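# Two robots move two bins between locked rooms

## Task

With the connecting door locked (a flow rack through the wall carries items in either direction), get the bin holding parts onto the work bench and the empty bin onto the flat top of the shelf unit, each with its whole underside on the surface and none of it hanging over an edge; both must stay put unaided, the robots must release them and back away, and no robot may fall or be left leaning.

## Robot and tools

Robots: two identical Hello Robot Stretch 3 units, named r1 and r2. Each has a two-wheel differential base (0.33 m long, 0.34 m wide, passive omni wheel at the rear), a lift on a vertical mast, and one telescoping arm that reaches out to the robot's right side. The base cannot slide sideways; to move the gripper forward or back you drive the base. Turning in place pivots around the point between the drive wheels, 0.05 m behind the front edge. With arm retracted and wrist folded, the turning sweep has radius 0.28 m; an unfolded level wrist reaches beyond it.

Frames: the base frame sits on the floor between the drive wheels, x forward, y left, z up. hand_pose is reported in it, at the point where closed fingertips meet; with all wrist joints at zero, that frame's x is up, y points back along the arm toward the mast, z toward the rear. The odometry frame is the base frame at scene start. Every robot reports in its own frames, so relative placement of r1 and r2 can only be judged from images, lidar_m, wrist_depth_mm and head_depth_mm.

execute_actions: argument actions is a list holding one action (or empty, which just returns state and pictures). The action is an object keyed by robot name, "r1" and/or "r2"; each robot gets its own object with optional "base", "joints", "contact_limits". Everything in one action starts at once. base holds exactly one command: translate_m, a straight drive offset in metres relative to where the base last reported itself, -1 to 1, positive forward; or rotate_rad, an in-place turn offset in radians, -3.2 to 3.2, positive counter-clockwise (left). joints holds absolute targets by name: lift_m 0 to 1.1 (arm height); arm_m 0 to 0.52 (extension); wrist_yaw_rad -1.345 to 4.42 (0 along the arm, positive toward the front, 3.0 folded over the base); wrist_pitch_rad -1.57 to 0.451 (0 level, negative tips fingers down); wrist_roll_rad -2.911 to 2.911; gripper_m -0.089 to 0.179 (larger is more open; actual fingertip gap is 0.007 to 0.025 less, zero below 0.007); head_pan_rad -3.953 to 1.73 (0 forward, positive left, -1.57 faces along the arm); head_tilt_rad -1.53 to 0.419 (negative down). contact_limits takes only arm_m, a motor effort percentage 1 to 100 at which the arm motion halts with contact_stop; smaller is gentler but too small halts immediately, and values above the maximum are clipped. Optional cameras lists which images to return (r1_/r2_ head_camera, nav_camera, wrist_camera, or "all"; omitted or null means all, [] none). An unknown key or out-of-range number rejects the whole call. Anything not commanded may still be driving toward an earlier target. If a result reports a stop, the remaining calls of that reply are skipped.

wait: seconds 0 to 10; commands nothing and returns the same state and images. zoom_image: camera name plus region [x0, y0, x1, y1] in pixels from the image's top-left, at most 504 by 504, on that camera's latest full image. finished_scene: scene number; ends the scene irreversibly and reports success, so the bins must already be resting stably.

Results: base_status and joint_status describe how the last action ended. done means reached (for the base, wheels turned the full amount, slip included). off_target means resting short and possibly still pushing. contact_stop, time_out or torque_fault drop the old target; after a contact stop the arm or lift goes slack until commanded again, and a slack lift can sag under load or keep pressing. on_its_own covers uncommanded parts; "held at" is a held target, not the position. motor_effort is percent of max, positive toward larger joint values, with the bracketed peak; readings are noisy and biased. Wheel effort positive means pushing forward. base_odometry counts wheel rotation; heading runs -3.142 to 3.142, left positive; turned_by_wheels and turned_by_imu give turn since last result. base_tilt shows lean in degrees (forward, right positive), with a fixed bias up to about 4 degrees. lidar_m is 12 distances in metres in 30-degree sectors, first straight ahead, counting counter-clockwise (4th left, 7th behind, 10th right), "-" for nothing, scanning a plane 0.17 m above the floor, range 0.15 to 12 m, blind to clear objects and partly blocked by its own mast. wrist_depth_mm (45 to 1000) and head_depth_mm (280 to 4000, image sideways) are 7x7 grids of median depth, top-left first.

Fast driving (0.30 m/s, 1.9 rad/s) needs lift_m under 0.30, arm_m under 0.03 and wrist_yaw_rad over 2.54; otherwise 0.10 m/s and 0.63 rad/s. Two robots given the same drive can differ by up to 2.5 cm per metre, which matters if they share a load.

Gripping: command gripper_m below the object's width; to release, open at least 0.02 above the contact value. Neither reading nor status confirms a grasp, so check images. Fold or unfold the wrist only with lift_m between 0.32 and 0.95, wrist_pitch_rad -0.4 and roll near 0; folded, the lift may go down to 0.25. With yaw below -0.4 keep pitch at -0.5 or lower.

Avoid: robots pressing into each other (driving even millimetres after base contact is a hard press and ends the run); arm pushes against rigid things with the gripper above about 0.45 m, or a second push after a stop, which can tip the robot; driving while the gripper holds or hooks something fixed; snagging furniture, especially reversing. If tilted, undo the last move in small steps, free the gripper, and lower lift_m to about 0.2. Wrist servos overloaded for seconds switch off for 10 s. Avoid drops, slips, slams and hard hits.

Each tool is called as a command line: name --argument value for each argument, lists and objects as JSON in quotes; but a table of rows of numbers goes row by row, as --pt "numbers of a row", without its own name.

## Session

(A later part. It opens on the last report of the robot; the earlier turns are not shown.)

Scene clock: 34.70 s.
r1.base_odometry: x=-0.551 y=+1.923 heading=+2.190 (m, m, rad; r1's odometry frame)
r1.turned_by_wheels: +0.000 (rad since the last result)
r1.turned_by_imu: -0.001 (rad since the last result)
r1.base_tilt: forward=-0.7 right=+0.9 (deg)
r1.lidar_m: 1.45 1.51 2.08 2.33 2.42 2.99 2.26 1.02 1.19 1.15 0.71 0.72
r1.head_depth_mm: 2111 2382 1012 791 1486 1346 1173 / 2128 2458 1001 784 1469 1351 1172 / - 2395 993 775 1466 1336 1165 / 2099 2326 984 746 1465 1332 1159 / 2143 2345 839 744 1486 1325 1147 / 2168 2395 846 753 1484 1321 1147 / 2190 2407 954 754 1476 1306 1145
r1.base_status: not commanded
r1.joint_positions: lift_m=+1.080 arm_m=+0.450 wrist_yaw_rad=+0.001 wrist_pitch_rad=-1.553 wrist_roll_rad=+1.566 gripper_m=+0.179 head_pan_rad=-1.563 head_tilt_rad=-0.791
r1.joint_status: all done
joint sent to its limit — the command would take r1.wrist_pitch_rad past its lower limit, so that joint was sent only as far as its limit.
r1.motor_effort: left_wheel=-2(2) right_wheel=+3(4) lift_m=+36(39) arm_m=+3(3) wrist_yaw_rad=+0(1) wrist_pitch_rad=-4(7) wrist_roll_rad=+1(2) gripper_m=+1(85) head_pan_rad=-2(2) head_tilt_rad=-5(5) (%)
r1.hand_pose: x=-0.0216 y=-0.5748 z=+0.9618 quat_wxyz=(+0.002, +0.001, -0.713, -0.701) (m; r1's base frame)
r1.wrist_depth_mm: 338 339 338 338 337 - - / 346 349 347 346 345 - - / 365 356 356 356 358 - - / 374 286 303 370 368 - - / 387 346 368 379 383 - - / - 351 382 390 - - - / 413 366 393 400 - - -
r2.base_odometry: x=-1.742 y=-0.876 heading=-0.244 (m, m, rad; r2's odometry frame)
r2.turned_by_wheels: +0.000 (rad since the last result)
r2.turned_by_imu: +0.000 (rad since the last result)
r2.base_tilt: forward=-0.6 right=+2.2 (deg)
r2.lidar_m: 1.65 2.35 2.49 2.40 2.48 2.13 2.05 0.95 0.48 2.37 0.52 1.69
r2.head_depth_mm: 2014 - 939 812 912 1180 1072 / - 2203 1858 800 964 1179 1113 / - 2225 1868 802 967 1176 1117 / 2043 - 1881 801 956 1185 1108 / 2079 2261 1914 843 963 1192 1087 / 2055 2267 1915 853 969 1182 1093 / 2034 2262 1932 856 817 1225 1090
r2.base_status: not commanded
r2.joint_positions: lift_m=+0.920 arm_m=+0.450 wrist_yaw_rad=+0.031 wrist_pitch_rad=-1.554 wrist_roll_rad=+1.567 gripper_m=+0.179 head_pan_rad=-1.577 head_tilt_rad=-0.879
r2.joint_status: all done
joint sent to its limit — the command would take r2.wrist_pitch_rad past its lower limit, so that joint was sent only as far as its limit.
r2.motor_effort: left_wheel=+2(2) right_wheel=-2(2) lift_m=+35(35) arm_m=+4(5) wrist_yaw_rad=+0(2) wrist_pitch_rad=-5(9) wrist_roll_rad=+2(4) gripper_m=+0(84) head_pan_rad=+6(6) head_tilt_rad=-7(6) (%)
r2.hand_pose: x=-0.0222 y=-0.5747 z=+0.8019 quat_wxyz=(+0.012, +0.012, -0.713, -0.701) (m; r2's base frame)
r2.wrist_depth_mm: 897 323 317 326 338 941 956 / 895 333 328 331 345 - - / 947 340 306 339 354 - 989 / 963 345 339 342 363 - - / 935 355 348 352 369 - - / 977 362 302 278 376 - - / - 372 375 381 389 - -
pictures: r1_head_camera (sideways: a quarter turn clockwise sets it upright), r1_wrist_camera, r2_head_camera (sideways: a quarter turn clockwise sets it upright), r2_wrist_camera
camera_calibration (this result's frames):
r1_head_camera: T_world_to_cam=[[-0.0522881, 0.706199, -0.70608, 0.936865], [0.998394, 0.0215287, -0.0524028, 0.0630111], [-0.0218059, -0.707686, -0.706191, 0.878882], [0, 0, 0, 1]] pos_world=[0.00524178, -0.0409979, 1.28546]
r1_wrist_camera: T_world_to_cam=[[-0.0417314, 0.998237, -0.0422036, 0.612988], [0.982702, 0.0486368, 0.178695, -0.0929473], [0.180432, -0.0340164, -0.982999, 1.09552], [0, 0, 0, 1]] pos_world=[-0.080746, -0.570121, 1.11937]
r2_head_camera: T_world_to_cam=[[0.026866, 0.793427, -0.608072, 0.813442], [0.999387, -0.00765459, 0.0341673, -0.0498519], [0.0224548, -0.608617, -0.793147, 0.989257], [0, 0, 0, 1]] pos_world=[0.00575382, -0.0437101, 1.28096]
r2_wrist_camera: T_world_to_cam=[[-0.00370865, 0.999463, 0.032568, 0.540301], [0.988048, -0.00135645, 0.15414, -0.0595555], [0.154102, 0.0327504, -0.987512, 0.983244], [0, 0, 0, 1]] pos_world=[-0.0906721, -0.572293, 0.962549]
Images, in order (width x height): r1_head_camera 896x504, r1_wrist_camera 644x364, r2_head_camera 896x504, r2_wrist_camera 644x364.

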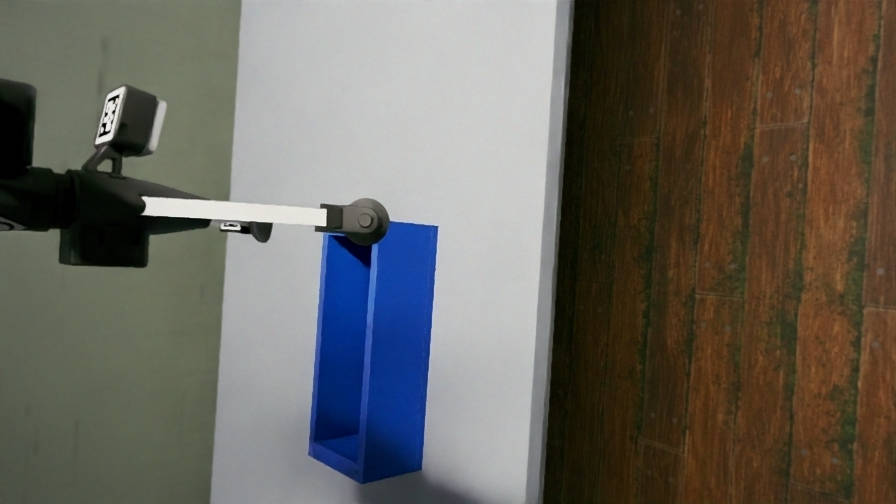

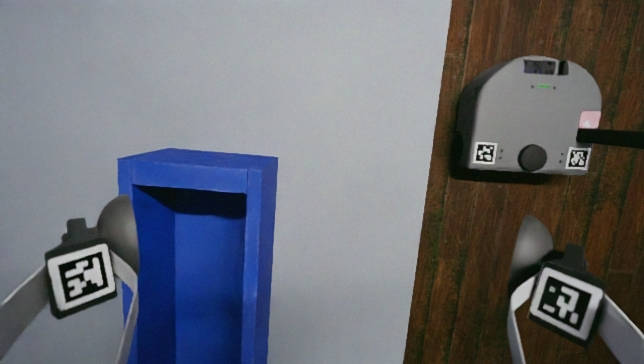

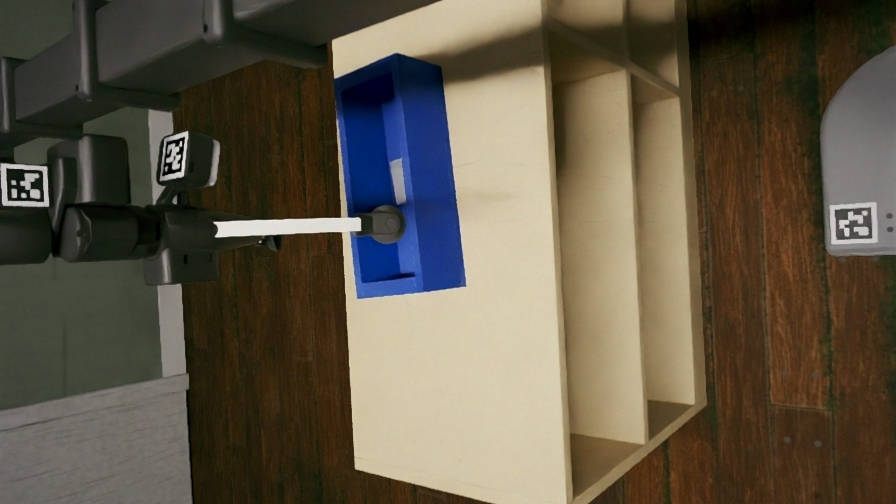

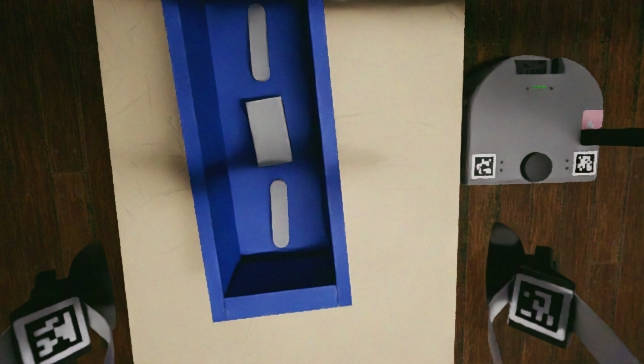

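execute_actions --actions '[]'

Scene clock: 35.53 s.
r1.base_odometry: x=-0.551 y=+1.923 heading=+2.190 (m, m, rad; r1's odometry frame)
r1.turned_by_wheels: +0.000 (rad since the last result)
r1.turned_by_imu: +0.000 (rad since the last result)
r1.base_tilt: forward=-0.7 right=+1.0 (deg)
r1.lidar_m: 1.45 1.50 2.08 2.33 2.43 2.99 2.26 1.02 1.19 1.15 0.71 0.72
r1.head_depth_mm: 2138 2360 1013 789 1475 1357 1173 / 2121 2394 1006 784 1478 1338 1168 / - 2400 998 778 1459 1335 1165 / 2109 2360 989 746 1461 1335 1162 / 2151 2388 837 744 1488 1323 1153 / 2189 2356 846 750 1478 1319 1147 / 2187 2372 951 755 1464 1319 1145
r1.base_status: not commanded
r1.joint_positions: lift_m=+1.080 arm_m=+0.450 wrist_yaw_rad=+0.001 wrist_pitch_rad=-1.553 wrist_roll_rad=+1.566 gripper_m=+0.179 head_pan_rad=-1.563 head_tilt_rad=-0.791
r1.joint_status: all done
joint sent to its limit — the command would take r1.wrist_pitch_rad past its lower limit, so that joint was sent only as far as its limit.
r1.motor_effort: left_wheel=-2(2) right_wheel=+4(4) lift_m=+36(39) arm_m=+3(3) wrist_yaw_rad=+1(1) wrist_pitch_rad=-4(7) wrist_roll_rad=+2(2) gripper_m=+1(85) head_pan_rad=-2(2) head_tilt_rad=-4(5) (%)
r1.hand_pose: x=-0.0216 y=-0.5748 z=+0.9618 quat_wxyz=(+0.002, +0.001, -0.713, -0.701) (m; r1's base frame)
r1.wrist_depth_mm: 341 340 339 335 335 - - / 351 348 347 347 343 - - / 360 358 359 355 356 - - / 374 287 301 365 369 - - / 387 339 366 378 378 - - / - 347 386 393 - - - / 414 367 393 405 - - -
r2.base_odometry: x=-1.742 y=-0.876 heading=-0.244 (m, m, rad; r2's odometry frame)
r2.turned_by_wheels: +0.000 (rad since the last result)
r2.turned_by_imu: +0.000 (rad since the last result)
r2.base_tilt: forward=-0.6 right=+2.1 (deg)
r2.lidar_m: 1.65 2.36 2.48 2.40 2.49 2.13 2.05 0.95 0.48 2.37 0.52 1.69
r2.head_depth_mm: 2014 - 934 812 909 1173 1069 / - 2203 1874 801 963 1173 1107 / - 2247 1898 799 963 1181 1116 / 2077 - 1890 798 955 1180 1107 / 2081 2279 1914 847 958 1181 1086 / 2070 2277 1919 845 960 1185 1089 / 2027 2265 1923 854 817 1222 1093
r2.base_status: not commanded
r2.joint_positions: lift_m=+0.920 arm_m=+0.450 wrist_yaw_rad=+0.031 wrist_pitch_rad=-1.554 wrist_roll_rad=+1.567 gripper_m=+0.179 head_pan_rad=-1.577 head_tilt_rad=-0.879
r2.joint_status: all done
joint sent to its limit — the command would take r2.wrist_pitch_rad past its lower limit, so that joint was sent only as far as its limit.
r2.motor_effort: left_wheel=+2(2) right_wheel=-2(2) lift_m=+35(35) arm_m=+4(5) wrist_yaw_rad=+0(2) wrist_pitch_rad=-5(9) wrist_roll_rad=+2(4) gripper_m=+0(84) head_pan_rad=+5(6) head_tilt_rad=-7(6) (%)
r2.hand_pose: x=-0.0222 y=-0.5747 z=+0.8019 quat_wxyz=(+0.012, +0.012, -0.713, -0.701) (m; r2's base frame)
r2.wrist_depth_mm: 912 323 316 322 337 945 957 / 903 332 326 332 346 - 991 / 937 339 303 335 355 - - / 939 347 338 341 360 - - / 987 349 345 352 370 - - / 952 364 301 280 377 - - / - 371 374 377 392 - -
pictures: r1_head_camera (sideways: a quarter turn clockwise sets it upright), r1_nav_camera (sideways: a quarter turn counterclockwise sets it upright), r1_wrist_camera, r2_head_camera (sideways: a quarter turn clockwise sets it upright), r2_nav_camera (sideways: a quarter turn counterclockwise sets it upright), r2_wrist_camera
camera_calibration (this result's frames):
r1_head_camera: T_world_to_cam=[[-0.052288, 0.706199, -0.70608, 0.936865], [0.998394, 0.0215286, -0.0524028, 0.0630111], [-0.0218059, -0.707686, -0.706191, 0.878882], [0, 0, 0, 1]] pos_world=[0.00524178, -0.0409979, 1.28546]
r1_nav_camera: T_world_to_cam=[[-0.0168055, -0.723376, 0.69025, -0.853148], [-0.999045, -0.0156905, -0.0407672, 0.108242], [0.0403204, -0.690276, -0.722421, 0.889352], [0, 0, 0, 1]] pos_world=[0.0579418, -0.00154974, 1.23579]
r1_wrist_camera: T_world_to_cam=[[-0.0417313, 0.998237, -0.0422036, 0.612988], [0.982702, 0.0486367, 0.178695, -0.0929473], [0.180432, -0.0340164, -0.982999, 1.09552], [0, 0, 0, 1]] pos_world=[-0.080746, -0.570121, 1.11937]
r2_head_camera: T_world_to_cam=[[0.0268659, 0.793427, -0.608072, 0.813442], [0.999387, -0.00765447, 0.0341673, -0.0498519], [0.0224548, -0.608617, -0.793147, 0.989257], [0, 0, 0, 1]] pos_world=[0.00575383, -0.0437101, 1.28096]
r2_nav_camera: T_world_to_cam=[[0.0286605, -0.803046, 0.595228, -0.734691], [-0.999064, -0.00371404, 0.0430946, 0.00356535], [-0.0323962, -0.595906, -0.802401, 0.998871], [0, 0, 0, 1]] pos_world=[0.0569782, 0.00525587, 1.23865]
r2_wrist_camera: T_world_to_cam=[[-0.00370854, 0.999463, 0.0325681, 0.540301], [0.988048, -0.00135658, 0.15414, -0.0595556], [0.154102, 0.0327505, -0.987512, 0.983244], [0, 0, 0, 1]] pos_world=[-0.0906721, -0.572293, 0.962549]
Images, in order (width x height): r1_head_camera 896x504, r1_nav_camera 672x504, r1_wrist_camera 644x364, r2_head_camera 896x504, r2_nav_camera 672x504, r2_wrist_camera 644x364.

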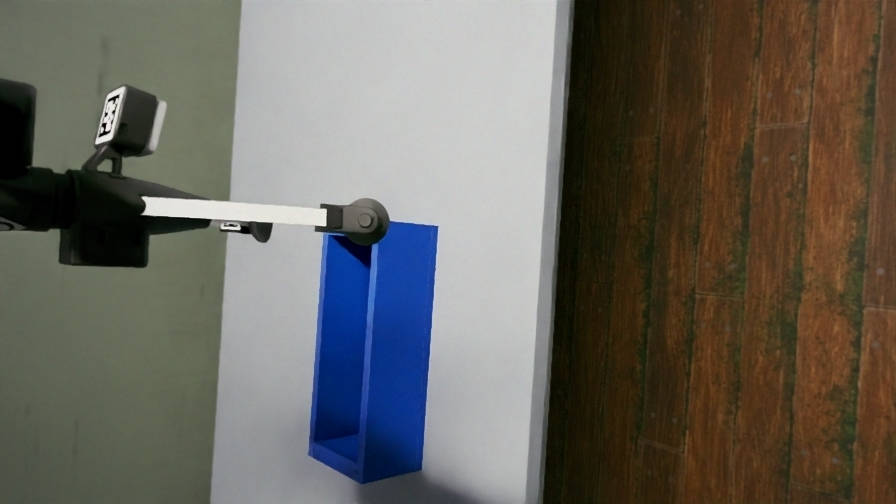

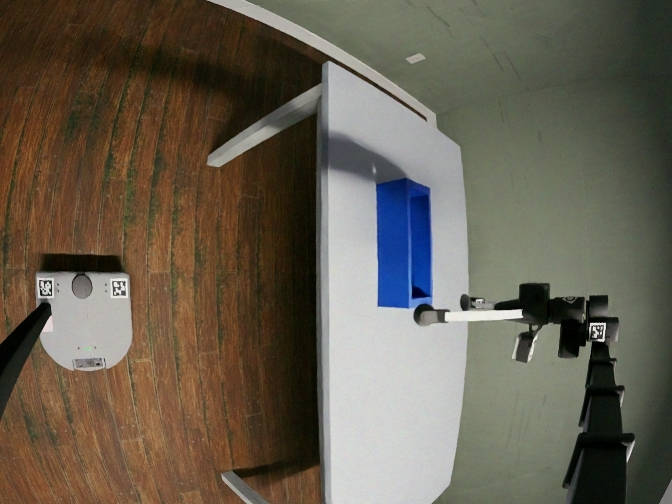

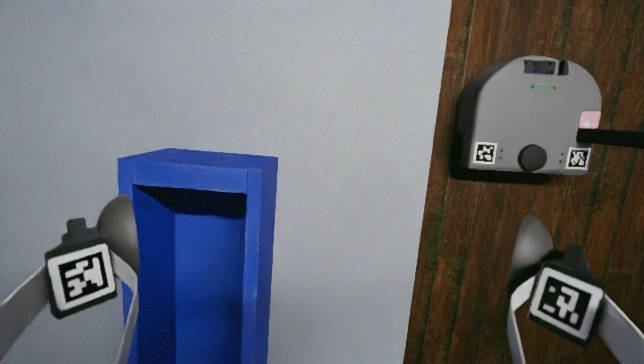

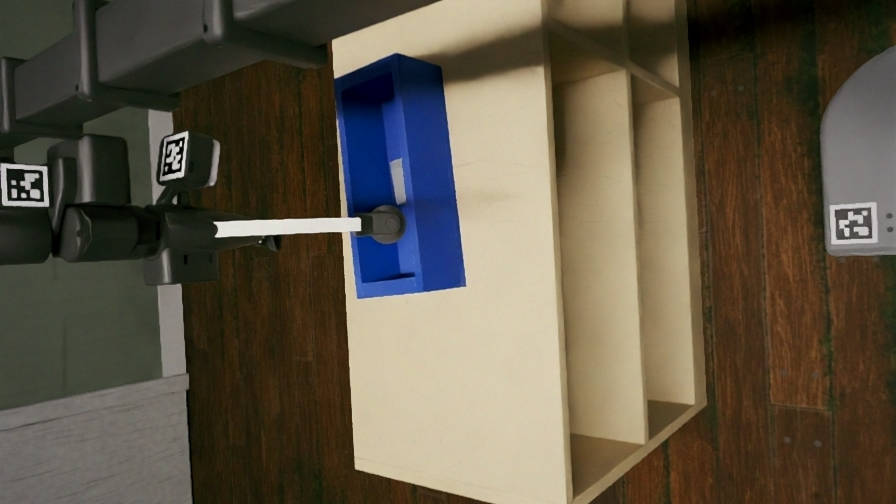

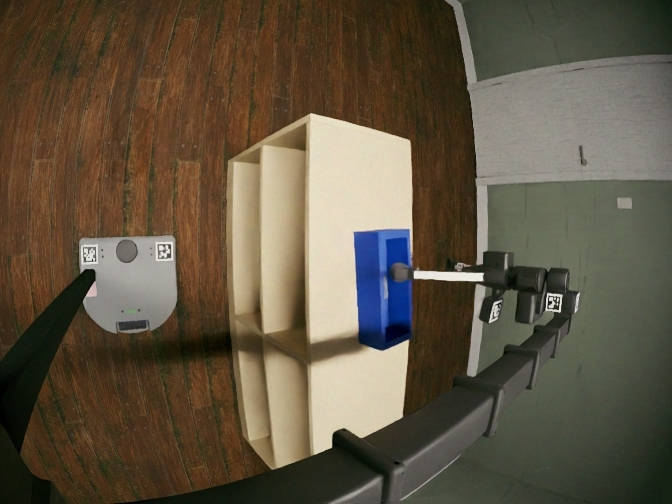

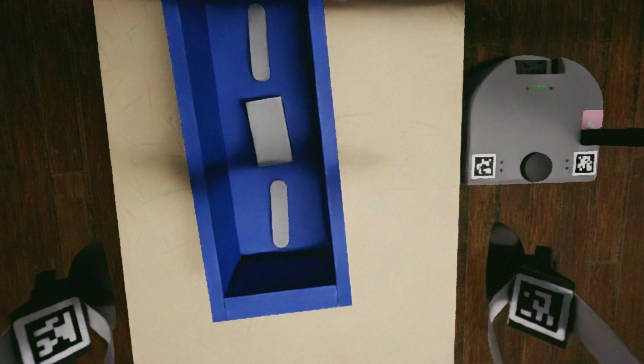

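execute_actions --actions '[{"r1":{"base":{"rotate_rad":-0.6}},"r2":{"base":{"translate_m":-0.07},"joints":{"arm_m":0.485,"wrist_yaw_rad":0.10,"lift_m":0.87}}}]' --cameras '["r2_wrist_camera"]'

execute_actions --actions '[{"r1":{"base":{"translate_m":0.17}}}]' --cameras '[]'

execute_actions --actions '[{"r1":{"base":{"rotate_rad":0.6},"joints":{"arm_m":0.465}}}]' --cameras '["r1_wrist_camera"]'

Scene clock: 38.07 s.
r1.base_odometry: x=-0.551 y=+1.923 heading=+1.590 (m, m, rad; r1's odometry frame)
r1.turned_by_wheels: -0.600 (rad since the last result)
r1.turned_by_imu: -0.596 (rad since the last result)
r1.base_tilt: forward=-0.7 right=+0.9 (deg)
r1.lidar_m: 0.71 1.44 1.48 1.93 2.33 2.38 3.06 2.25 1.02 1.22 1.15 1.18
r1.head_depth_mm: 3155 3394 1013 1280 1515 1351 1174 / 2937 3308 1002 1775 1593 1351 1172 / - 1306 997 857 1582 1345 1169 / 2517 1352 988 797 1564 1325 1154 / 2424 2537 978 767 1518 1322 1155 / 2265 2429 965 758 1474 1321 1144 / 2155 2338 956 754 675 1312 1140
r1.base_status: done
r1.joint_positions: lift_m=+1.080 arm_m=+0.450 wrist_yaw_rad=+0.001 wrist_pitch_rad=-1.553 wrist_roll_rad=+1.566 gripper_m=+0.179 head_pan_rad=-1.563 head_tilt_rad=-0.791
r1.joint_status: not commanded
r1.motor_effort: left_wheel=+2(7) right_wheel=-2(8) lift_m=+36(36) arm_m=+3(3) wrist_yaw_rad=+0(1) wrist_pitch_rad=-4(4) wrist_roll_rad=+2(1) gripper_m=+1(1) head_pan_rad=-2(2) head_tilt_rad=-5(4) (%)
r1.hand_pose: x=-0.0216 y=-0.5748 z=+0.9618 quat_wxyz=(+0.002, +0.001, -0.713, -0.701) (m; r1's base frame)
r1.wrist_depth_mm: 341 338 338 - - - - / 352 347 347 - - - - / 362 361 360 - - - - / 375 369 369 370 - - - / 382 386 382 380 - - - / - 399 394 389 - - - / 411 406 409 404 407 - -
r2.base_odometry: x=-1.810 y=-0.859 heading=-0.244 (m, m, rad; r2's odometry frame)
r2.turned_by_wheels: +0.000 (rad since the last result)
r2.turned_by_imu: +0.001 (rad since the last result)
r2.base_tilt: forward=-0.5 right=+2.0 (deg)
r2.lidar_m: 1.72 2.42 2.48 2.40 2.48 2.06 1.98 0.89 0.45 0.72 0.57 0.57
r2.head_depth_mm: 2081 2302 - 813 978 1179 1073 / 2006 - 1883 813 903 1172 1107 / - 2165 1890 801 968 1172 1113 / 2014 2252 1898 803 957 1175 1102 / 2077 2255 1889 810 960 1186 1086 / 2062 2291 1903 849 959 1183 1096 / 2034 2252 1919 852 937 1184 1099
r2.base_status: done
r2.joint_positions: lift_m=+0.870 arm_m=+0.485 wrist_yaw_rad=+0.097 wrist_pitch_rad=-1.554 wrist_roll_rad=+1.567 gripper_m=+0.179 head_pan_rad=-1.577 head_tilt_rad=-0.879
r2.joint_status: all done
r2.motor_effort: left_wheel=+2(3) right_wheel=-1(6) lift_m=+25(33) arm_m=+4(5) wrist_yaw_rad=+3(2) wrist_pitch_rad=-5(5) wrist_roll_rad=+2(2) gripper_m=+0(0) head_pan_rad=+6(5) head_tilt_rad=-6(7) (%)
r2.hand_pose: x=-0.0235 y=-0.6096 z=+0.7523 quat_wxyz=(+0.036, +0.036, -0.712, -0.701) (m; r2's base frame)
r2.wrist_depth_mm: 846 281 200 202 288 291 892 / 870 286 270 280 298 302 906 / 875 292 284 286 302 305 - / 894 302 291 293 311 315 - / 912 307 299 298 314 322 959 / 906 312 305 307 323 328 - / - 317 311 315 334 - -
pictures: r2_wrist_camera
camera_calibration (this result's frames):
r2_wrist_camera: T_world_to_cam=[[-0.0697182, 0.997013, 0.0332231, 0.573286], [0.98599, 0.0638117, 0.154119, -0.0109459], [0.151539, 0.0435025, -0.987494, 0.942111], [0, 0, 0, 1]] pos_world=[-0.0920055, -0.611859, 0.912969]
Images, in order (width x height): r2_wrist_camera 644x364.

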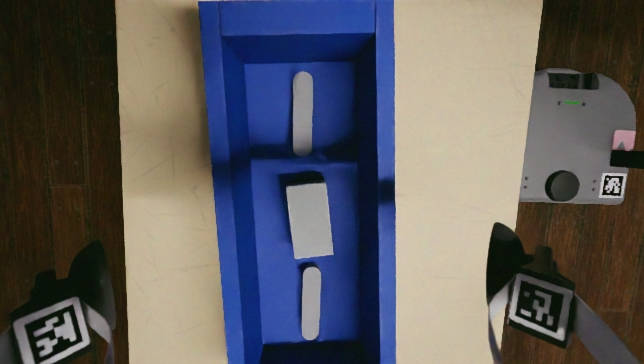

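Scene clock: 41.43 s.
r1.base_odometry: x=-0.554 y=+2.093 heading=+1.590 (m, m, rad; r1's odometry frame)
r1.turned_by_wheels: +0.000 (rad since the last result)
r1.turned_by_imu: -0.001 (rad since the last result)
r1.base_tilt: forward=-0.8 right=+1.0 (deg)
r1.lidar_m: 0.54 1.30 1.33 1.74 2.42 2.48 3.24 2.39 1.11 1.12 1.05 0.54
r1.head_depth_mm: 3027 3395 1014 871 1593 1350 1176 / 2803 1323 1005 808 1601 1347 1171 / - 1315 992 775 1529 1345 1161 / 2378 2588 985 771 1471 1331 1157 / 2297 2473 979 768 662 1332 1149 / 2171 2390 966 716 628 1316 1146 / 2069 2305 952 678 623 1260 1141
r1.base_status: done
r1.joint_positions: lift_m=+1.080 arm_m=+0.450 wrist_yaw_rad=+0.001 wrist_pitch_rad=-1.553 wrist_roll_rad=+1.566 gripper_m=+0.179 head_pan_rad=-1.563 head_tilt_rad=-0.791
r1.joint_status: not commanded
r1.motor_effort: left_wheel=+3(8) right_wheel=-3(6) lift_m=+36(36) arm_m=+2(2) wrist_yaw_rad=+0(0) wrist_pitch_rad=-4(4) wrist_roll_rad=+2(2) gripper_m=+1(0) head_pan_rad=-1(2) head_tilt_rad=-4(5) (%)
r1.hand_pose: x=-0.0216 y=-0.5748 z=+0.9618 quat_wxyz=(+0.002, +0.001, -0.713, -0.701) (m; r1's base frame)
r1.wrist_depth_mm: 335 341 340 341 - - - / 352 350 349 345 - - - / 362 361 362 360 - - - / 378 372 368 368 364 - - / 382 383 386 379 377 - - / - 399 393 387 387 394 - / 409 408 403 399 398 401 -
r2.base_odometry: x=-1.810 y=-0.859 heading=-0.244 (m, m, rad; r2's odometry frame)
r2.turned_by_wheels: +0.000 (rad since the last result)
r2.turned_by_imu: +0.000 (rad since the last result)
r2.base_tilt: forward=-0.6 right=+2.1 (deg)
r2.lidar_m: 1.72 2.42 2.48 2.40 2.49 2.06 1.98 0.89 0.45 0.72 0.56 0.57
r2.head_depth_mm: 2076 2279 - 808 980 1175 1071 / 2013 - 1852 813 904 1177 1117 / - 2178 1871 799 975 1176 1116 / 2001 2237 1878 807 955 1184 1104 / 2074 2290 1920 808 958 1183 1089 / 2050 2286 1909 850 966 1183 1098 / 2012 2297 1938 855 937 1184 1096
r2.base_status: not commanded
r2.joint_positions: lift_m=+0.870 arm_m=+0.485 wrist_yaw_rad=+0.097 wrist_pitch_rad=-1.554 wrist_roll_rad=+1.567 gripper_m=+0.179 head_pan_rad=-1.577 head_tilt_rad=-0.879
r2.joint_status: not commanded
r2.motor_effort: left_wheel=+2(2) right_wheel=-2(1) lift_m=+25(25) arm_m=+4(4) wrist_yaw_rad=+2(2) wrist_pitch_rad=-5(4) wrist_roll_rad=+2(2) gripper_m=+0(1) head_pan_rad=+6(5) head_tilt_rad=-7(7) (%)
r2.hand_pose: x=-0.0235 y=-0.6096 z=+0.7523 quat_wxyz=(+0.036, +0.036, -0.712, -0.701) (m; r2's base frame)
r2.wrist_depth_mm: 829 281 200 203 291 293 918 / 849 288 269 279 298 300 910 / 877 292 285 286 303 306 - / 901 298 292 293 311 315 - / 900 306 298 294 316 319 - / 892 313 306 308 321 328 - / - 319 311 314 332 - -
pictures: none
No camera images: the call's "cameras" was empty. Leave "cameras" out to get every camera's image.

Scene clock: 43.33 s.
r1.base_odometry: x=-0.554 y=+2.093 heading=+2.190 (m, m, rad; r1's odometry frame)
r1.turned_by_wheels: +0.600 (rad since the last result)
r1.turned_by_imu: +0.595 (rad since the last result)
r1.base_tilt: forward=-0.6 right=+0.9 (deg)
r1.lidar_m: 1.30 1.35 1.87 2.42 2.52 3.13 2.38 1.11 1.09 1.06 0.54 1.34
r1.head_depth_mm: 2038 2305 1012 792 647 1351 1186 / 2041 2334 1002 715 641 1345 1172 / - 2351 995 707 639 1340 1159 / 2035 2353 984 704 634 1329 1157 / 2082 2317 975 700 646 1326 1148 / 2097 2318 966 737 642 1323 1151 / 2079 2336 958 754 638 1311 1118
r1.base_status: done
r1.joint_positions: lift_m=+1.080 arm_m=+0.465 wrist_yaw_rad=+0.001 wrist_pitch_rad=-1.554 wrist_roll_rad=+1.566 gripper_m=+0.179 head_pan_rad=-1.563 head_tilt_rad=-0.791
r1.joint_status: all done
r1.motor_effort: left_wheel=-2(7) right_wheel=+3(9) lift_m=+36(36) arm_m=+2(4) wrist_yaw_rad=+0(0) wrist_pitch_rad=-4(4) wrist_roll_rad=+2(2) gripper_m=+1(1) head_pan_rad=-2(2) head_tilt_rad=-5(5) (%)
r1.hand_pose: x=-0.0216 y=-0.5898 z=+0.9618 quat_wxyz=(+0.002, +0.001, -0.713, -0.701) (m; r1's base frame)
r1.wrist_depth_mm: 340 340 335 297 310 332 - / 352 350 343 331 342 343 - / 362 360 358 347 347 353 - / 373 369 367 356 364 364 - / 386 378 386 374 375 377 - / - 397 391 370 387 383 - / 413 407 407 308 398 405 -
r2.base_odometry: x=-1.810 y=-0.859 heading=-0.244 (m, m, rad; r2's odometry frame)
r2.turned_by_wheels: +0.000 (rad since the last result)
r2.turned_by_imu: +0.000 (rad since the last result)
r2.base_tilt: forward=-0.7 right=+2.0 (deg)
r2.lidar_m: 1.72 2.43 2.49 2.39 2.49 2.06 1.98 0.89 0.45 0.73 0.56 0.57
r2.head_depth_mm: 2087 2289 - 812 977 1179 1072 / 2009 - 1857 812 905 1179 1113 / - 2163 1883 801 969 1180 1110 / 2011 2271 1895 804 954 1180 1100 / 2068 2257 1902 810 958 1188 1093 / 2035 2263 1911 848 963 1188 1092 / 2039 2288 1944 852 936 1187 1100
r2.base_status: not commanded
r2.joint_positions: lift_m=+0.870 arm_m=+0.485 wrist_yaw_rad=+0.097 wrist_pitch_rad=-1.554 wrist_roll_rad=+1.567 gripper_m=+0.179 head_pan_rad=-1.577 head_tilt_rad=-0.879
r2.joint_status: not commanded
r2.motor_effort: left_wheel=+3(2) right_wheel=-2(1) lift_m=+24(25) arm_m=+4(4) wrist_yaw_rad=+2(2) wrist_pitch_rad=-5(5) wrist_roll_rad=+2(2) gripper_m=+0(0) head_pan_rad=+5(5) head_tilt_rad=-8(7) (%)
r2.hand_pose: x=-0.0235 y=-0.6096 z=+0.7523 quat_wxyz=(+0.036, +0.036, -0.712, -0.701) (m; r2's base frame)
r2.wrist_depth_mm: 838 281 199 202 291 296 897 / 853 287 268 279 294 303 942 / 856 294 284 286 301 308 - / 913 299 292 289 306 312 - / 911 305 299 294 313 326 1000 / 937 315 307 308 324 326 - / - 318 309 313 329 - -
pictures: r1_wrist_camera
camera_calibration (this result's frames):
r1_wrist_camera: T_world_to_cam=[[-0.0417313, 0.998246, -0.0419952, 0.62773], [0.982702, 0.0485994, 0.178705, -0.0922519], [0.180432, -0.0338112, -0.983006, 1.09514], [0, 0, 0, 1]] pos_world=[-0.080746, -0.585117, 1.11938]
Images, in order (width x height): r1_wrist_camera 644x364.

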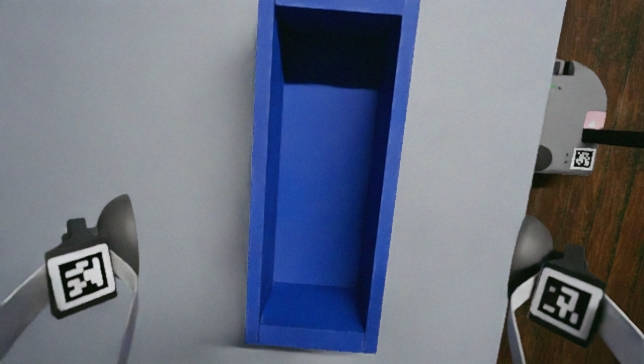

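execute_actions --actions '[{"r1":{"base":{"translate_m":-0.02},"joints":{"wrist_yaw_rad":-0.07,"lift_m":0.99,"arm_m":0.47}},"r2":{"joints":{"wrist_yaw_rad":0.14,"lift_m":0.83}}}]' --cameras '["r1_wrist_camera","r2_wrist_camera"]'

Scene clock: 45.20 s.
r1.base_odometry: x=-0.542 y=+2.076 heading=+2.190 (m, m, rad; r1's odometry frame)
r1.turned_by_wheels: +0.000 (rad since the last result)
r1.turned_by_imu: +0.000 (rad since the last result)
r1.base_tilt: forward=-0.7 right=+1.0 (deg)
r1.lidar_m: 1.32 1.38 1.91 2.42 2.53 3.14 2.37 1.09 1.09 1.06 0.55 0.58
r1.head_depth_mm: - 2407 982 790 645 1352 1176 / - 2327 1005 716 639 1343 1162 / - 2314 993 710 638 1327 1169 / 2057 2282 978 706 633 1336 1154 / 2069 2322 974 699 644 1323 1152 / 2070 2330 962 715 644 1320 1152 / 2087 2322 956 753 638 1317 1123
r1.base_status: done
r1.joint_positions: lift_m=+0.990 arm_m=+0.470 wrist_yaw_rad=-0.067 wrist_pitch_rad=-1.554 wrist_roll_rad=+1.566 gripper_m=+0.179 head_pan_rad=-1.563 head_tilt_rad=-0.791
r1.joint_status: all done
r1.motor_effort: left_wheel=-2(6) right_wheel=+3(6) lift_m=+21(28) arm_m=+3(3) wrist_yaw_rad=-1(2) wrist_pitch_rad=-4(4) wrist_roll_rad=+2(2) gripper_m=+1(1) head_pan_rad=-2(2) head_tilt_rad=-5(4) (%)
r1.hand_pose: x=-0.0202 y=-0.5948 z=+0.8724 quat_wxyz=(-0.022, -0.023, -0.713, -0.701) (m; r1's base frame)
r1.wrist_depth_mm: 257 255 201 222 178 249 249 / 262 261 250 247 234 257 255 / 270 270 259 257 234 263 262 / 279 279 266 264 231 274 275 / 286 285 268 271 269 281 - / - 298 270 285 272 288 - / 306 309 300 290 269 298 -
r2.base_odometry: x=-1.810 y=-0.859 heading=-0.244 (m, m, rad; r2's odometry frame)
r2.turned_by_wheels: +0.000 (rad since the last result)
r2.turned_by_imu: +0.000 (rad since the last result)
r2.base_tilt: forward=-0.5 right=+2.1 (deg)
r2.lidar_m: 1.72 2.42 2.49 2.40 2.49 2.06 1.98 0.89 0.45 0.73 0.56 0.57
r2.head_depth_mm: 2102 2266 1952 - 981 1172 1073 / 2077 - 961 812 903 1176 1107 / 1995 - 1866 801 969 1180 1110 / 2001 2278 1857 806 955 1179 1107 / 2047 2272 1892 807 955 1184 1084 / 2046 2292 1931 853 960 1190 1083 / 2017 2242 1923 852 938 1182 1096
r2.base_status: not commanded
r2.joint_positions: lift_m=+0.830 arm_m=+0.485 wrist_yaw_rad=+0.137 wrist_pitch_rad=-1.554 wrist_roll_rad=+1.567 gripper_m=+0.179 head_pan_rad=-1.577 head_tilt_rad=-0.879
r2.joint_status: all done
r2.motor_effort: left_wheel=+1(2) right_wheel=-2(1) lift_m=+25(27) arm_m=+4(4) wrist_yaw_rad=+2(3) wrist_pitch_rad=-5(5) wrist_roll_rad=+2(2) gripper_m=+0(0) head_pan_rad=+5(5) head_tilt_rad=-7(7) (%)
r2.hand_pose: x=-0.0243 y=-0.6097 z=+0.7123 quat_wxyz=(+0.050, +0.050, -0.711, -0.700) (m; r2's base frame)
r2.wrist_depth_mm: 809 241 168 184 194 255 876 / 821 246 203 243 233 260 858 / 821 252 244 248 231 267 - / 856 256 244 254 235 273 - / 871 265 243 255 233 276 965 / 893 269 244 264 278 285 983 / - 274 242 274 286 292 973
pictures: r1_wrist_camera, r2_wrist_camera
camera_calibration (this result's frames):
r1_wrist_camera: T_world_to_cam=[[0.0259927, 0.998783, -0.0419246, 0.630649], [0.983736, -0.0180998, 0.178708, -0.117025], [0.177732, -0.0458879, -0.983009, 0.999661], [0, 0, 0, 1]] pos_world=[-0.078942, -0.586127, 1.03003]
r2_wrist_camera: T_world_to_cam=[[-0.109315, 0.993452, 0.0332231, 0.571526], [0.982672, 0.102975, 0.154119, 0.0198079], [0.149689, 0.0494949, -0.987494, 0.906347], [0, 0, 0, 1]] pos_world=[-0.0926584, -0.614683, 0.872971]
Images, in order (width x height): r1_wrist_camera 644x364, r2_wrist_camera 644x364.

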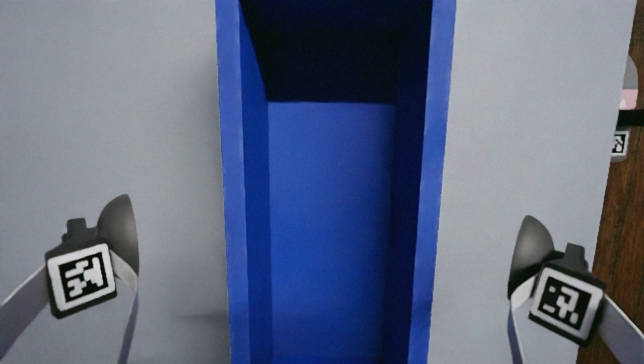

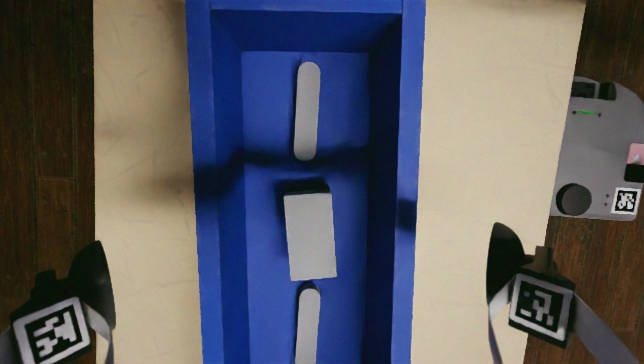

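execute_actions --actions '[{"r1":{"joints":{"lift_m":0.925}},"r2":{"joints":{"arm_m":0.482,"lift_m":0.775}}}]' --cameras '["r1_wrist_camera","r2_wrist_camera"]'

execute_actions --actions '[{"r1":{"joints":{"gripper_m":0.072}},"r2":{"joints":{"gripper_m":0.07}}}]' --cameras '[]'

execute_actions --actions '[{"r1":{"joints":{"lift_m":1.0}},"r2":{"joints":{"lift_m":0.95}}}]' --cameras '["r1_wrist_camera","r2_wrist_camera","r1_head_camera","r2_head_camera"]'

Scene clock: 49.73 s.
r1.base_odometry: x=-0.542 y=+2.076 heading=+2.190 (m, m, rad; r1's odometry frame)
r1.turned_by_wheels: +0.000 (rad since the last result)
r1.turned_by_imu: -0.001 (rad since the last result)
r1.base_tilt: forward=-0.7 right=+1.0 (deg)
r1.lidar_m: 1.33 1.38 1.91 2.42 2.52 3.13 2.37 1.09 1.09 1.06 0.55 0.58
r1.head_depth_mm: 2032 2254 - - 639 1354 1173 / 2030 - 963 720 641 1342 1164 / 2020 - 952 709 636 1344 1158 / 2055 2312 942 706 634 1323 1159 / 2073 2305 976 699 647 1327 1152 / 2075 2302 965 715 641 1314 1152 / 2090 2325 957 752 639 1309 1123
r1.base_status: not commanded
r1.joint_positions: lift_m=+0.925 arm_m=+0.470 wrist_yaw_rad=-0.067 wrist_pitch_rad=-1.554 wrist_roll_rad=+1.566 gripper_m=+0.179 head_pan_rad=-1.563 head_tilt_rad=-0.791
r1.joint_status: all done
r1.motor_effort: left_wheel=-2(2) right_wheel=+3(3) lift_m=+21(23) arm_m=+2(3) wrist_yaw_rad=+0(1) wrist_pitch_rad=-4(4) wrist_roll_rad=+2(2) gripper_m=+1(1) head_pan_rad=-2(2) head_tilt_rad=-5(4) (%)
r1.hand_pose: x=-0.0202 y=-0.5948 z=+0.8074 quat_wxyz=(-0.022, -0.023, -0.713, -0.701) (m; r1's base frame)
r1.wrist_depth_mm: 192 190 153 181 178 113 188 / 199 196 154 186 183 112 193 / 203 202 155 193 188 122 200 / 212 209 156 197 196 121 205 / 217 214 157 204 195 121 210 / - 222 158 210 191 123 218 / 233 230 160 218 189 222 228
r2.base_odometry: x=-1.810 y=-0.859 heading=-0.244 (m, m, rad; r2's odometry frame)
r2.turned_by_wheels: +0.000 (rad since the last result)
r2.turned_by_imu: +0.000 (rad since the last result)
r2.base_tilt: forward=-0.8 right=+2.0 (deg)
r2.lidar_m: 1.72 2.43 2.49 2.40 2.49 2.06 1.98 0.89 0.45 0.72 0.57 0.57
r2.head_depth_mm: 2104 2282 1858 866 - - 1072 / 2102 2292 - 807 953 1174 1111 / 2081 - 1823 802 970 1180 1112 / 2080 2253 1341 802 955 1180 1099 / 2061 2259 1897 808 962 1195 1090 / 2067 2281 1929 850 966 1195 1094 / 2052 2261 1919 852 937 1190 1093
r2.base_status: not commanded
r2.joint_positions: lift_m=+0.775 arm_m=+0.482 wrist_yaw_rad=+0.137 wrist_pitch_rad=-1.555 wrist_roll_rad=+1.567 gripper_m=+0.179 head_pan_rad=-1.577 head_tilt_rad=-0.879
r2.joint_status: all done
r2.motor_effort: left_wheel=+2(2) right_wheel=-2(2) lift_m=+25(26) arm_m=-4(3) wrist_yaw_rad=+2(2) wrist_pitch_rad=-5(5) wrist_roll_rad=+2(2) gripper_m=+0(0) head_pan_rad=+6(5) head_tilt_rad=-8(6) (%)
r2.hand_pose: x=-0.0243 y=-0.6072 z=+0.6573 quat_wxyz=(+0.050, +0.050, -0.711, -0.700) (m; r2's base frame)
r2.wrist_depth_mm: 190 114 168 184 140 203 204 / 193 125 187 190 140 207 210 / 197 125 191 195 140 211 212 / 202 126 194 197 141 213 217 / 207 125 200 171 141 219 224 / 844 125 204 174 142 224 912 / - 125 209 212 142 231 898
pictures: r1_wrist_camera, r2_wrist_camera
camera_calibration (this result's frames):
r1_wrist_camera: T_world_to_cam=[[0.0259988, 0.998782, -0.0419245, 0.627925], [0.983736, -0.0181057, 0.178708, -0.105413], [0.177731, -0.0458888, -0.983009, 0.935769], [0, 0, 0, 1]] pos_world=[-0.0789419, -0.586127, 0.965032]
r2_wrist_camera: T_world_to_cam=[[-0.109394, 0.99344, 0.0333045, 0.570826], [0.982665, 0.103041, 0.154117, 0.0280739], [0.149674, 0.0495866, -0.987491, 0.851974], [0, 0, 0, 1]] pos_world=[-0.0926607, -0.612221, 0.817979]
Images, in order (width x height): r1_wrist_camera 644x364, r2_wrist_camera 644x364.

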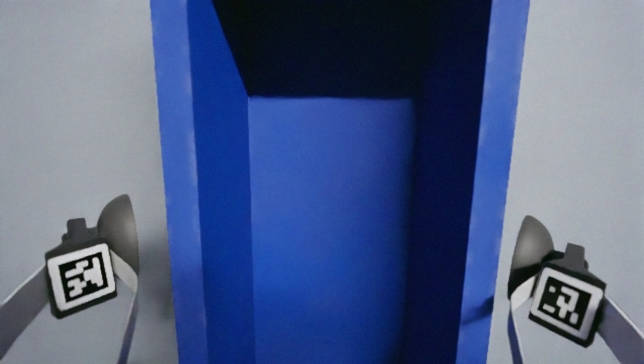

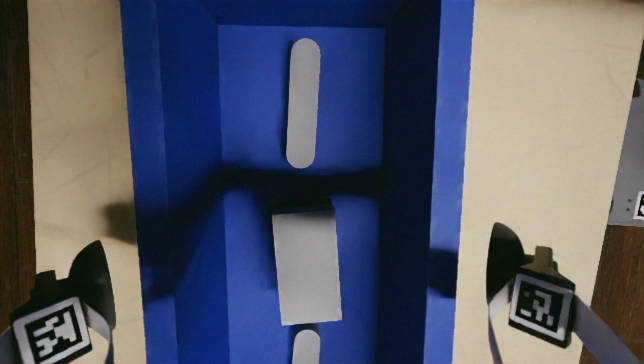

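Scene clock: 51.30 s.
r1.base_odometry: x=-0.542 y=+2.076 heading=+2.190 (m, m, rad; r1's odometry frame)
r1.turned_by_wheels: +0.000 (rad since the last result)
r1.turned_by_imu: +0.000 (rad since the last result)
r1.base_tilt: forward=-0.7 right=+0.9 (deg)
r1.lidar_m: 1.32 1.38 1.90 2.42 2.52 3.14 2.37 1.09 1.09 1.06 0.55 0.58
r1.head_depth_mm: 2045 2228 - - 636 1353 1168 / 2013 - 964 736 643 1345 1170 / 2031 - 950 709 640 1338 1156 / 2079 2328 942 706 635 1335 1160 / 2070 2313 980 702 646 1318 1155 / 2066 2302 963 714 642 1316 1149 / 2091 2336 955 752 638 1312 1126
r1.base_status: not commanded
r1.joint_positions: lift_m=+0.925 arm_m=+0.470 wrist_yaw_rad=-0.067 wrist_pitch_rad=-1.561 wrist_roll_rad=+1.566 gripper_m=+0.073 head_pan_rad=-1.563 head_tilt_rad=-0.791
r1.joint_status: all done
r1.motor_effort: left_wheel=-2(2) right_wheel=+3(3) lift_m=+18(21) arm_m=+3(3) wrist_yaw_rad=+0(1) wrist_pitch_rad=+0(4) wrist_roll_rad=+2(2) gripper_m=-23(98) head_pan_rad=-2(2) head_tilt_rad=-5(4) (%)
r1.hand_pose: x=-0.0201 y=-0.5928 z=+0.8077 quat_wxyz=(-0.022, -0.023, -0.710, -0.704) (m; r1's base frame)
r1.wrist_depth_mm: 195 192 162 184 181 117 191 / 200 198 163 186 186 116 196 / 206 206 164 194 187 199 201 / 213 212 167 200 185 207 208 / 219 217 166 207 183 168 214 / 227 228 168 214 181 125 222 / 233 231 169 222 180 233 229
r2.base_odometry: x=-1.810 y=-0.859 heading=-0.244 (m, m, rad; r2's odometry frame)
r2.turned_by_wheels: +0.000 (rad since the last result)
r2.turned_by_imu: +0.000 (rad since the last result)
r2.base_tilt: forward=-0.6 right=+1.9 (deg)
r2.lidar_m: 1.72 2.43 2.49 2.39 2.48 2.06 1.98 0.89 0.45 0.72 0.56 0.57
r2.head_depth_mm: 2092 2288 1863 864 - - 1075 / 2093 2291 - 807 961 1168 1109 / 2072 - 1825 803 967 1179 1114 / 2078 2292 1861 805 956 1178 1099 / 2063 2260 1913 808 958 1187 1089 / 2084 2296 1917 851 964 1185 1091 / 2039 2265 1907 856 936 1188 1091
r2.base_status: not commanded
r2.joint_positions: lift_m=+0.776 arm_m=+0.482 wrist_yaw_rad=+0.137 wrist_pitch_rad=-1.561 wrist_roll_rad=+1.570 gripper_m=+0.071 head_pan_rad=-1.577 head_tilt_rad=-0.879
r2.joint_status: all done
r2.motor_effort: left_wheel=+2(2) right_wheel=-1(2) lift_m=+14(25) arm_m=-4(4) wrist_yaw_rad=+2(2) wrist_pitch_rad=-1(5) wrist_roll_rad=+0(2) gripper_m=-29(100) head_pan_rad=+5(5) head_tilt_rad=-7(6) (%)
r2.hand_pose: x=-0.0245 y=-0.6057 z=+0.6578 quat_wxyz=(+0.049, +0.049, -0.709, -0.702) (m; r2's base frame)
r2.wrist_depth_mm: 192 117 169 185 137 204 209 / 196 128 190 195 137 209 212 / 199 128 195 199 138 213 216 / 205 128 198 201 138 217 221 / 209 168 203 174 138 222 226 / 214 124 208 178 159 229 896 / 836 127 212 216 159 236 946
pictures: none
No camera images: the call's "cameras" was empty. Leave "cameras" out to get every camera's image.

Scene clock: 53.73 s.
r1.base_odometry: x=-0.542 y=+2.076 heading=+2.190 (m, m, rad; r1's odometry frame)
r1.turned_by_wheels: +0.000 (rad since the last result)
r1.turned_by_imu: -0.001 (rad since the last result)
r1.base_tilt: forward=-0.7 right=+1.0 (deg)
r1.lidar_m: 1.32 1.38 1.91 2.42 2.52 3.14 2.37 1.09 1.10 1.06 0.55 0.58
r1.head_depth_mm: - 2371 1007 790 647 1345 1174 / 2096 2299 1001 715 641 1352 1163 / - 2276 735 667 638 1334 1161 / 2041 2289 722 705 633 1327 1155 / 2088 2314 728 701 646 1333 1154 / 2073 2316 959 732 641 1319 1146 / 2079 2344 954 754 637 1312 1125
r1.base_status: not commanded
r1.joint_positions: lift_m=+1.000 arm_m=+0.470 wrist_yaw_rad=-0.068 wrist_pitch_rad=-1.554 wrist_roll_rad=+1.566 gripper_m=+0.073 head_pan_rad=-1.563 head_tilt_rad=-0.791
r1.joint_status: all done
r1.motor_effort: left_wheel=-1(2) right_wheel=+2(6) lift_m=+38(42) arm_m=+2(3) wrist_yaw_rad=-1(1) wrist_pitch_rad=-4(5) wrist_roll_rad=+1(2) gripper_m=-19(23) head_pan_rad=-2(2) head_tilt_rad=-4(4) (%)
r1.hand_pose: x=-0.0202 y=-0.5948 z=+0.8817 quat_wxyz=(-0.022, -0.023, -0.712, -0.701) (m; r1's base frame)
r1.wrist_depth_mm: 262 264 163 187 184 117 260 / 273 268 165 193 186 263 263 / 281 275 166 199 184 268 277 / 289 287 167 207 182 279 - / 299 292 170 215 180 287 - / 307 311 171 220 177 - - / 319 318 173 229 177 310 -
r2.base_odometry: x=-1.810 y=-0.859 heading=-0.244 (m, m, rad; r2's odometry frame)
r2.turned_by_wheels: +0.000 (rad since the last result)
r2.turned_by_imu: +0.000 (rad since the last result)
r2.base_tilt: forward=-0.8 right=+2.1 (deg)
r2.lidar_m: 1.72 2.43 2.49 2.40 2.48 2.05 1.98 0.89 0.45 0.72 0.56 0.57
r2.head_depth_mm: - - 952 824 976 1176 1067 / 2121 2291 731 831 902 1170 1108 / - 2236 694 837 966 1170 1109 / 2033 2237 697 836 951 1180 1098 / 2055 2235 686 845 961 1190 1084 / 2044 2251 1874 850 964 1191 1087 / 2009 2255 1924 854 943 1185 1093
r2.base_status: not commanded
r2.joint_positions: lift_m=+0.950 arm_m=+0.482 wrist_yaw_rad=+0.138 wrist_pitch_rad=-1.556 wrist_roll_rad=+1.571 gripper_m=+0.083 head_pan_rad=-1.577 head_tilt_rad=-0.879
r2.joint_status: all done
r2.on_its_own: gripper_m is held at +0.082, not at your +0.070, by its stall guard, which is still easing
r2.motor_effort: left_wheel=+2(3) right_wheel=-1(2) lift_m=+39(43) arm_m=-3(4) wrist_yaw_rad=+2(2) wrist_pitch_rad=-4(5) wrist_roll_rad=-1(1) gripper_m=-20(30) head_pan_rad=+5(5) head_tilt_rad=-6(7) (%)
r2.hand_pose: x=-0.0244 y=-0.6068 z=+0.8318 quat_wxyz=(+0.048, +0.048, -0.710, -0.701) (m; r2's base frame)
r2.wrist_depth_mm: 906 125 171 187 140 958 977 / 928 126 190 194 140 - - / 952 125 195 198 141 382 - / 980 975 200 202 142 - - / 972 992 204 175 143 - - / 999 124 208 181 154 - - / - - 208 217 165 - -
pictures: r1_head_camera (sideways: a quarter turn clockwise sets it upright), r1_wrist_camera, r2_head_camera (sideways: a quarter turn clockwise sets it upright), r2_wrist_camera
camera_calibration (this result's frames):
r1_head_camera: T_world_to_cam=[[-0.0522382, 0.706477, -0.705806, 0.936508], [0.998395, 0.0214755, -0.0523975, 0.0630041], [-0.0218601, -0.70741, -0.706465, 0.879239], [0, 0, 0, 1]] pos_world=[0.00523871, -0.0409914, 1.28545]
r1_wrist_camera: T_world_to_cam=[[0.0262904, 0.998786, -0.0416522, 0.630803], [0.983727, -0.0184408, 0.178722, -0.118909], [0.177737, -0.0456731, -0.983018, 1.00892], [0, 0, 0, 1]] pos_world=[-0.0789332, -0.586149, 1.03932]
r2_head_camera: T_world_to_cam=[[0.0267947, 0.79343, -0.608072, 0.813442], [0.999387, -0.00756477, 0.0341673, -0.0498519], [0.0225095, -0.608615, -0.793147, 0.989257], [0, 0, 0, 1]] pos_world=[0.00575775, -0.0437101, 1.28096]
r2_wrist_camera: T_world_to_cam=[[-0.105723, 0.993783, 0.034912, 0.563554], [0.983063, 0.0991681, 0.15412, -0.00113414], [0.1497, 0.0506148, -0.987435, 1.0248], [0, 0, 0, 1]] pos_world=[-0.0927171, -0.611808, 0.992424]
Images, in order (width x height): r1_head_camera 896x504, r1_wrist_camera 644x364, r2_head_camera 896x504, r2_wrist_camera 644x364.

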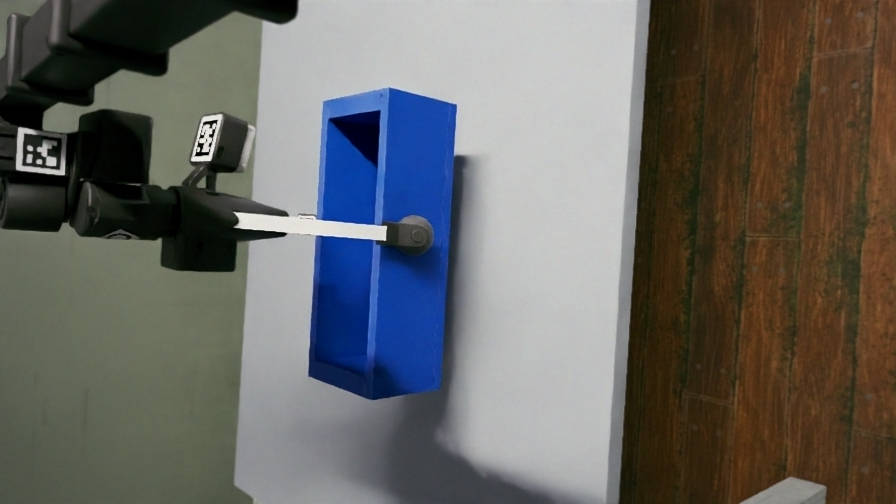

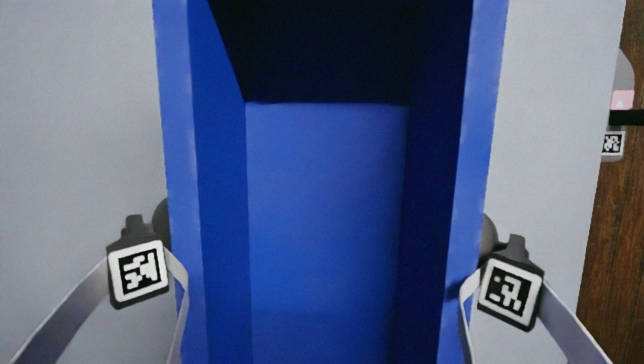

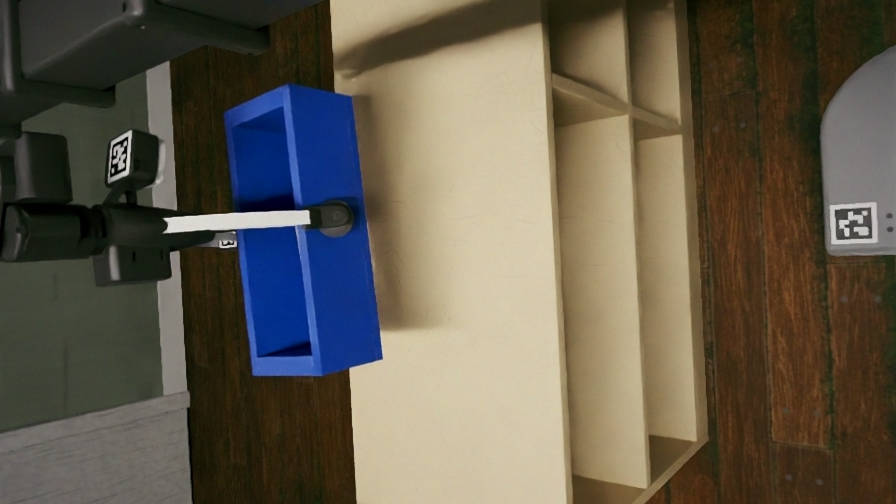

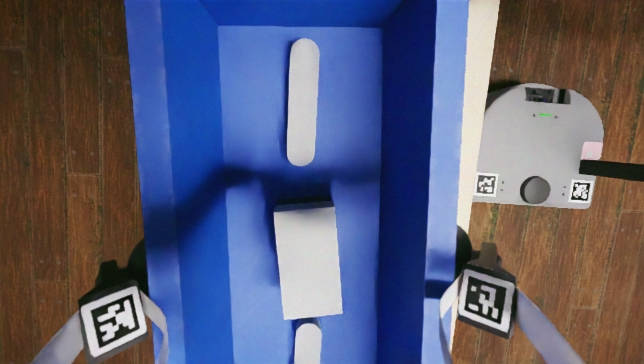

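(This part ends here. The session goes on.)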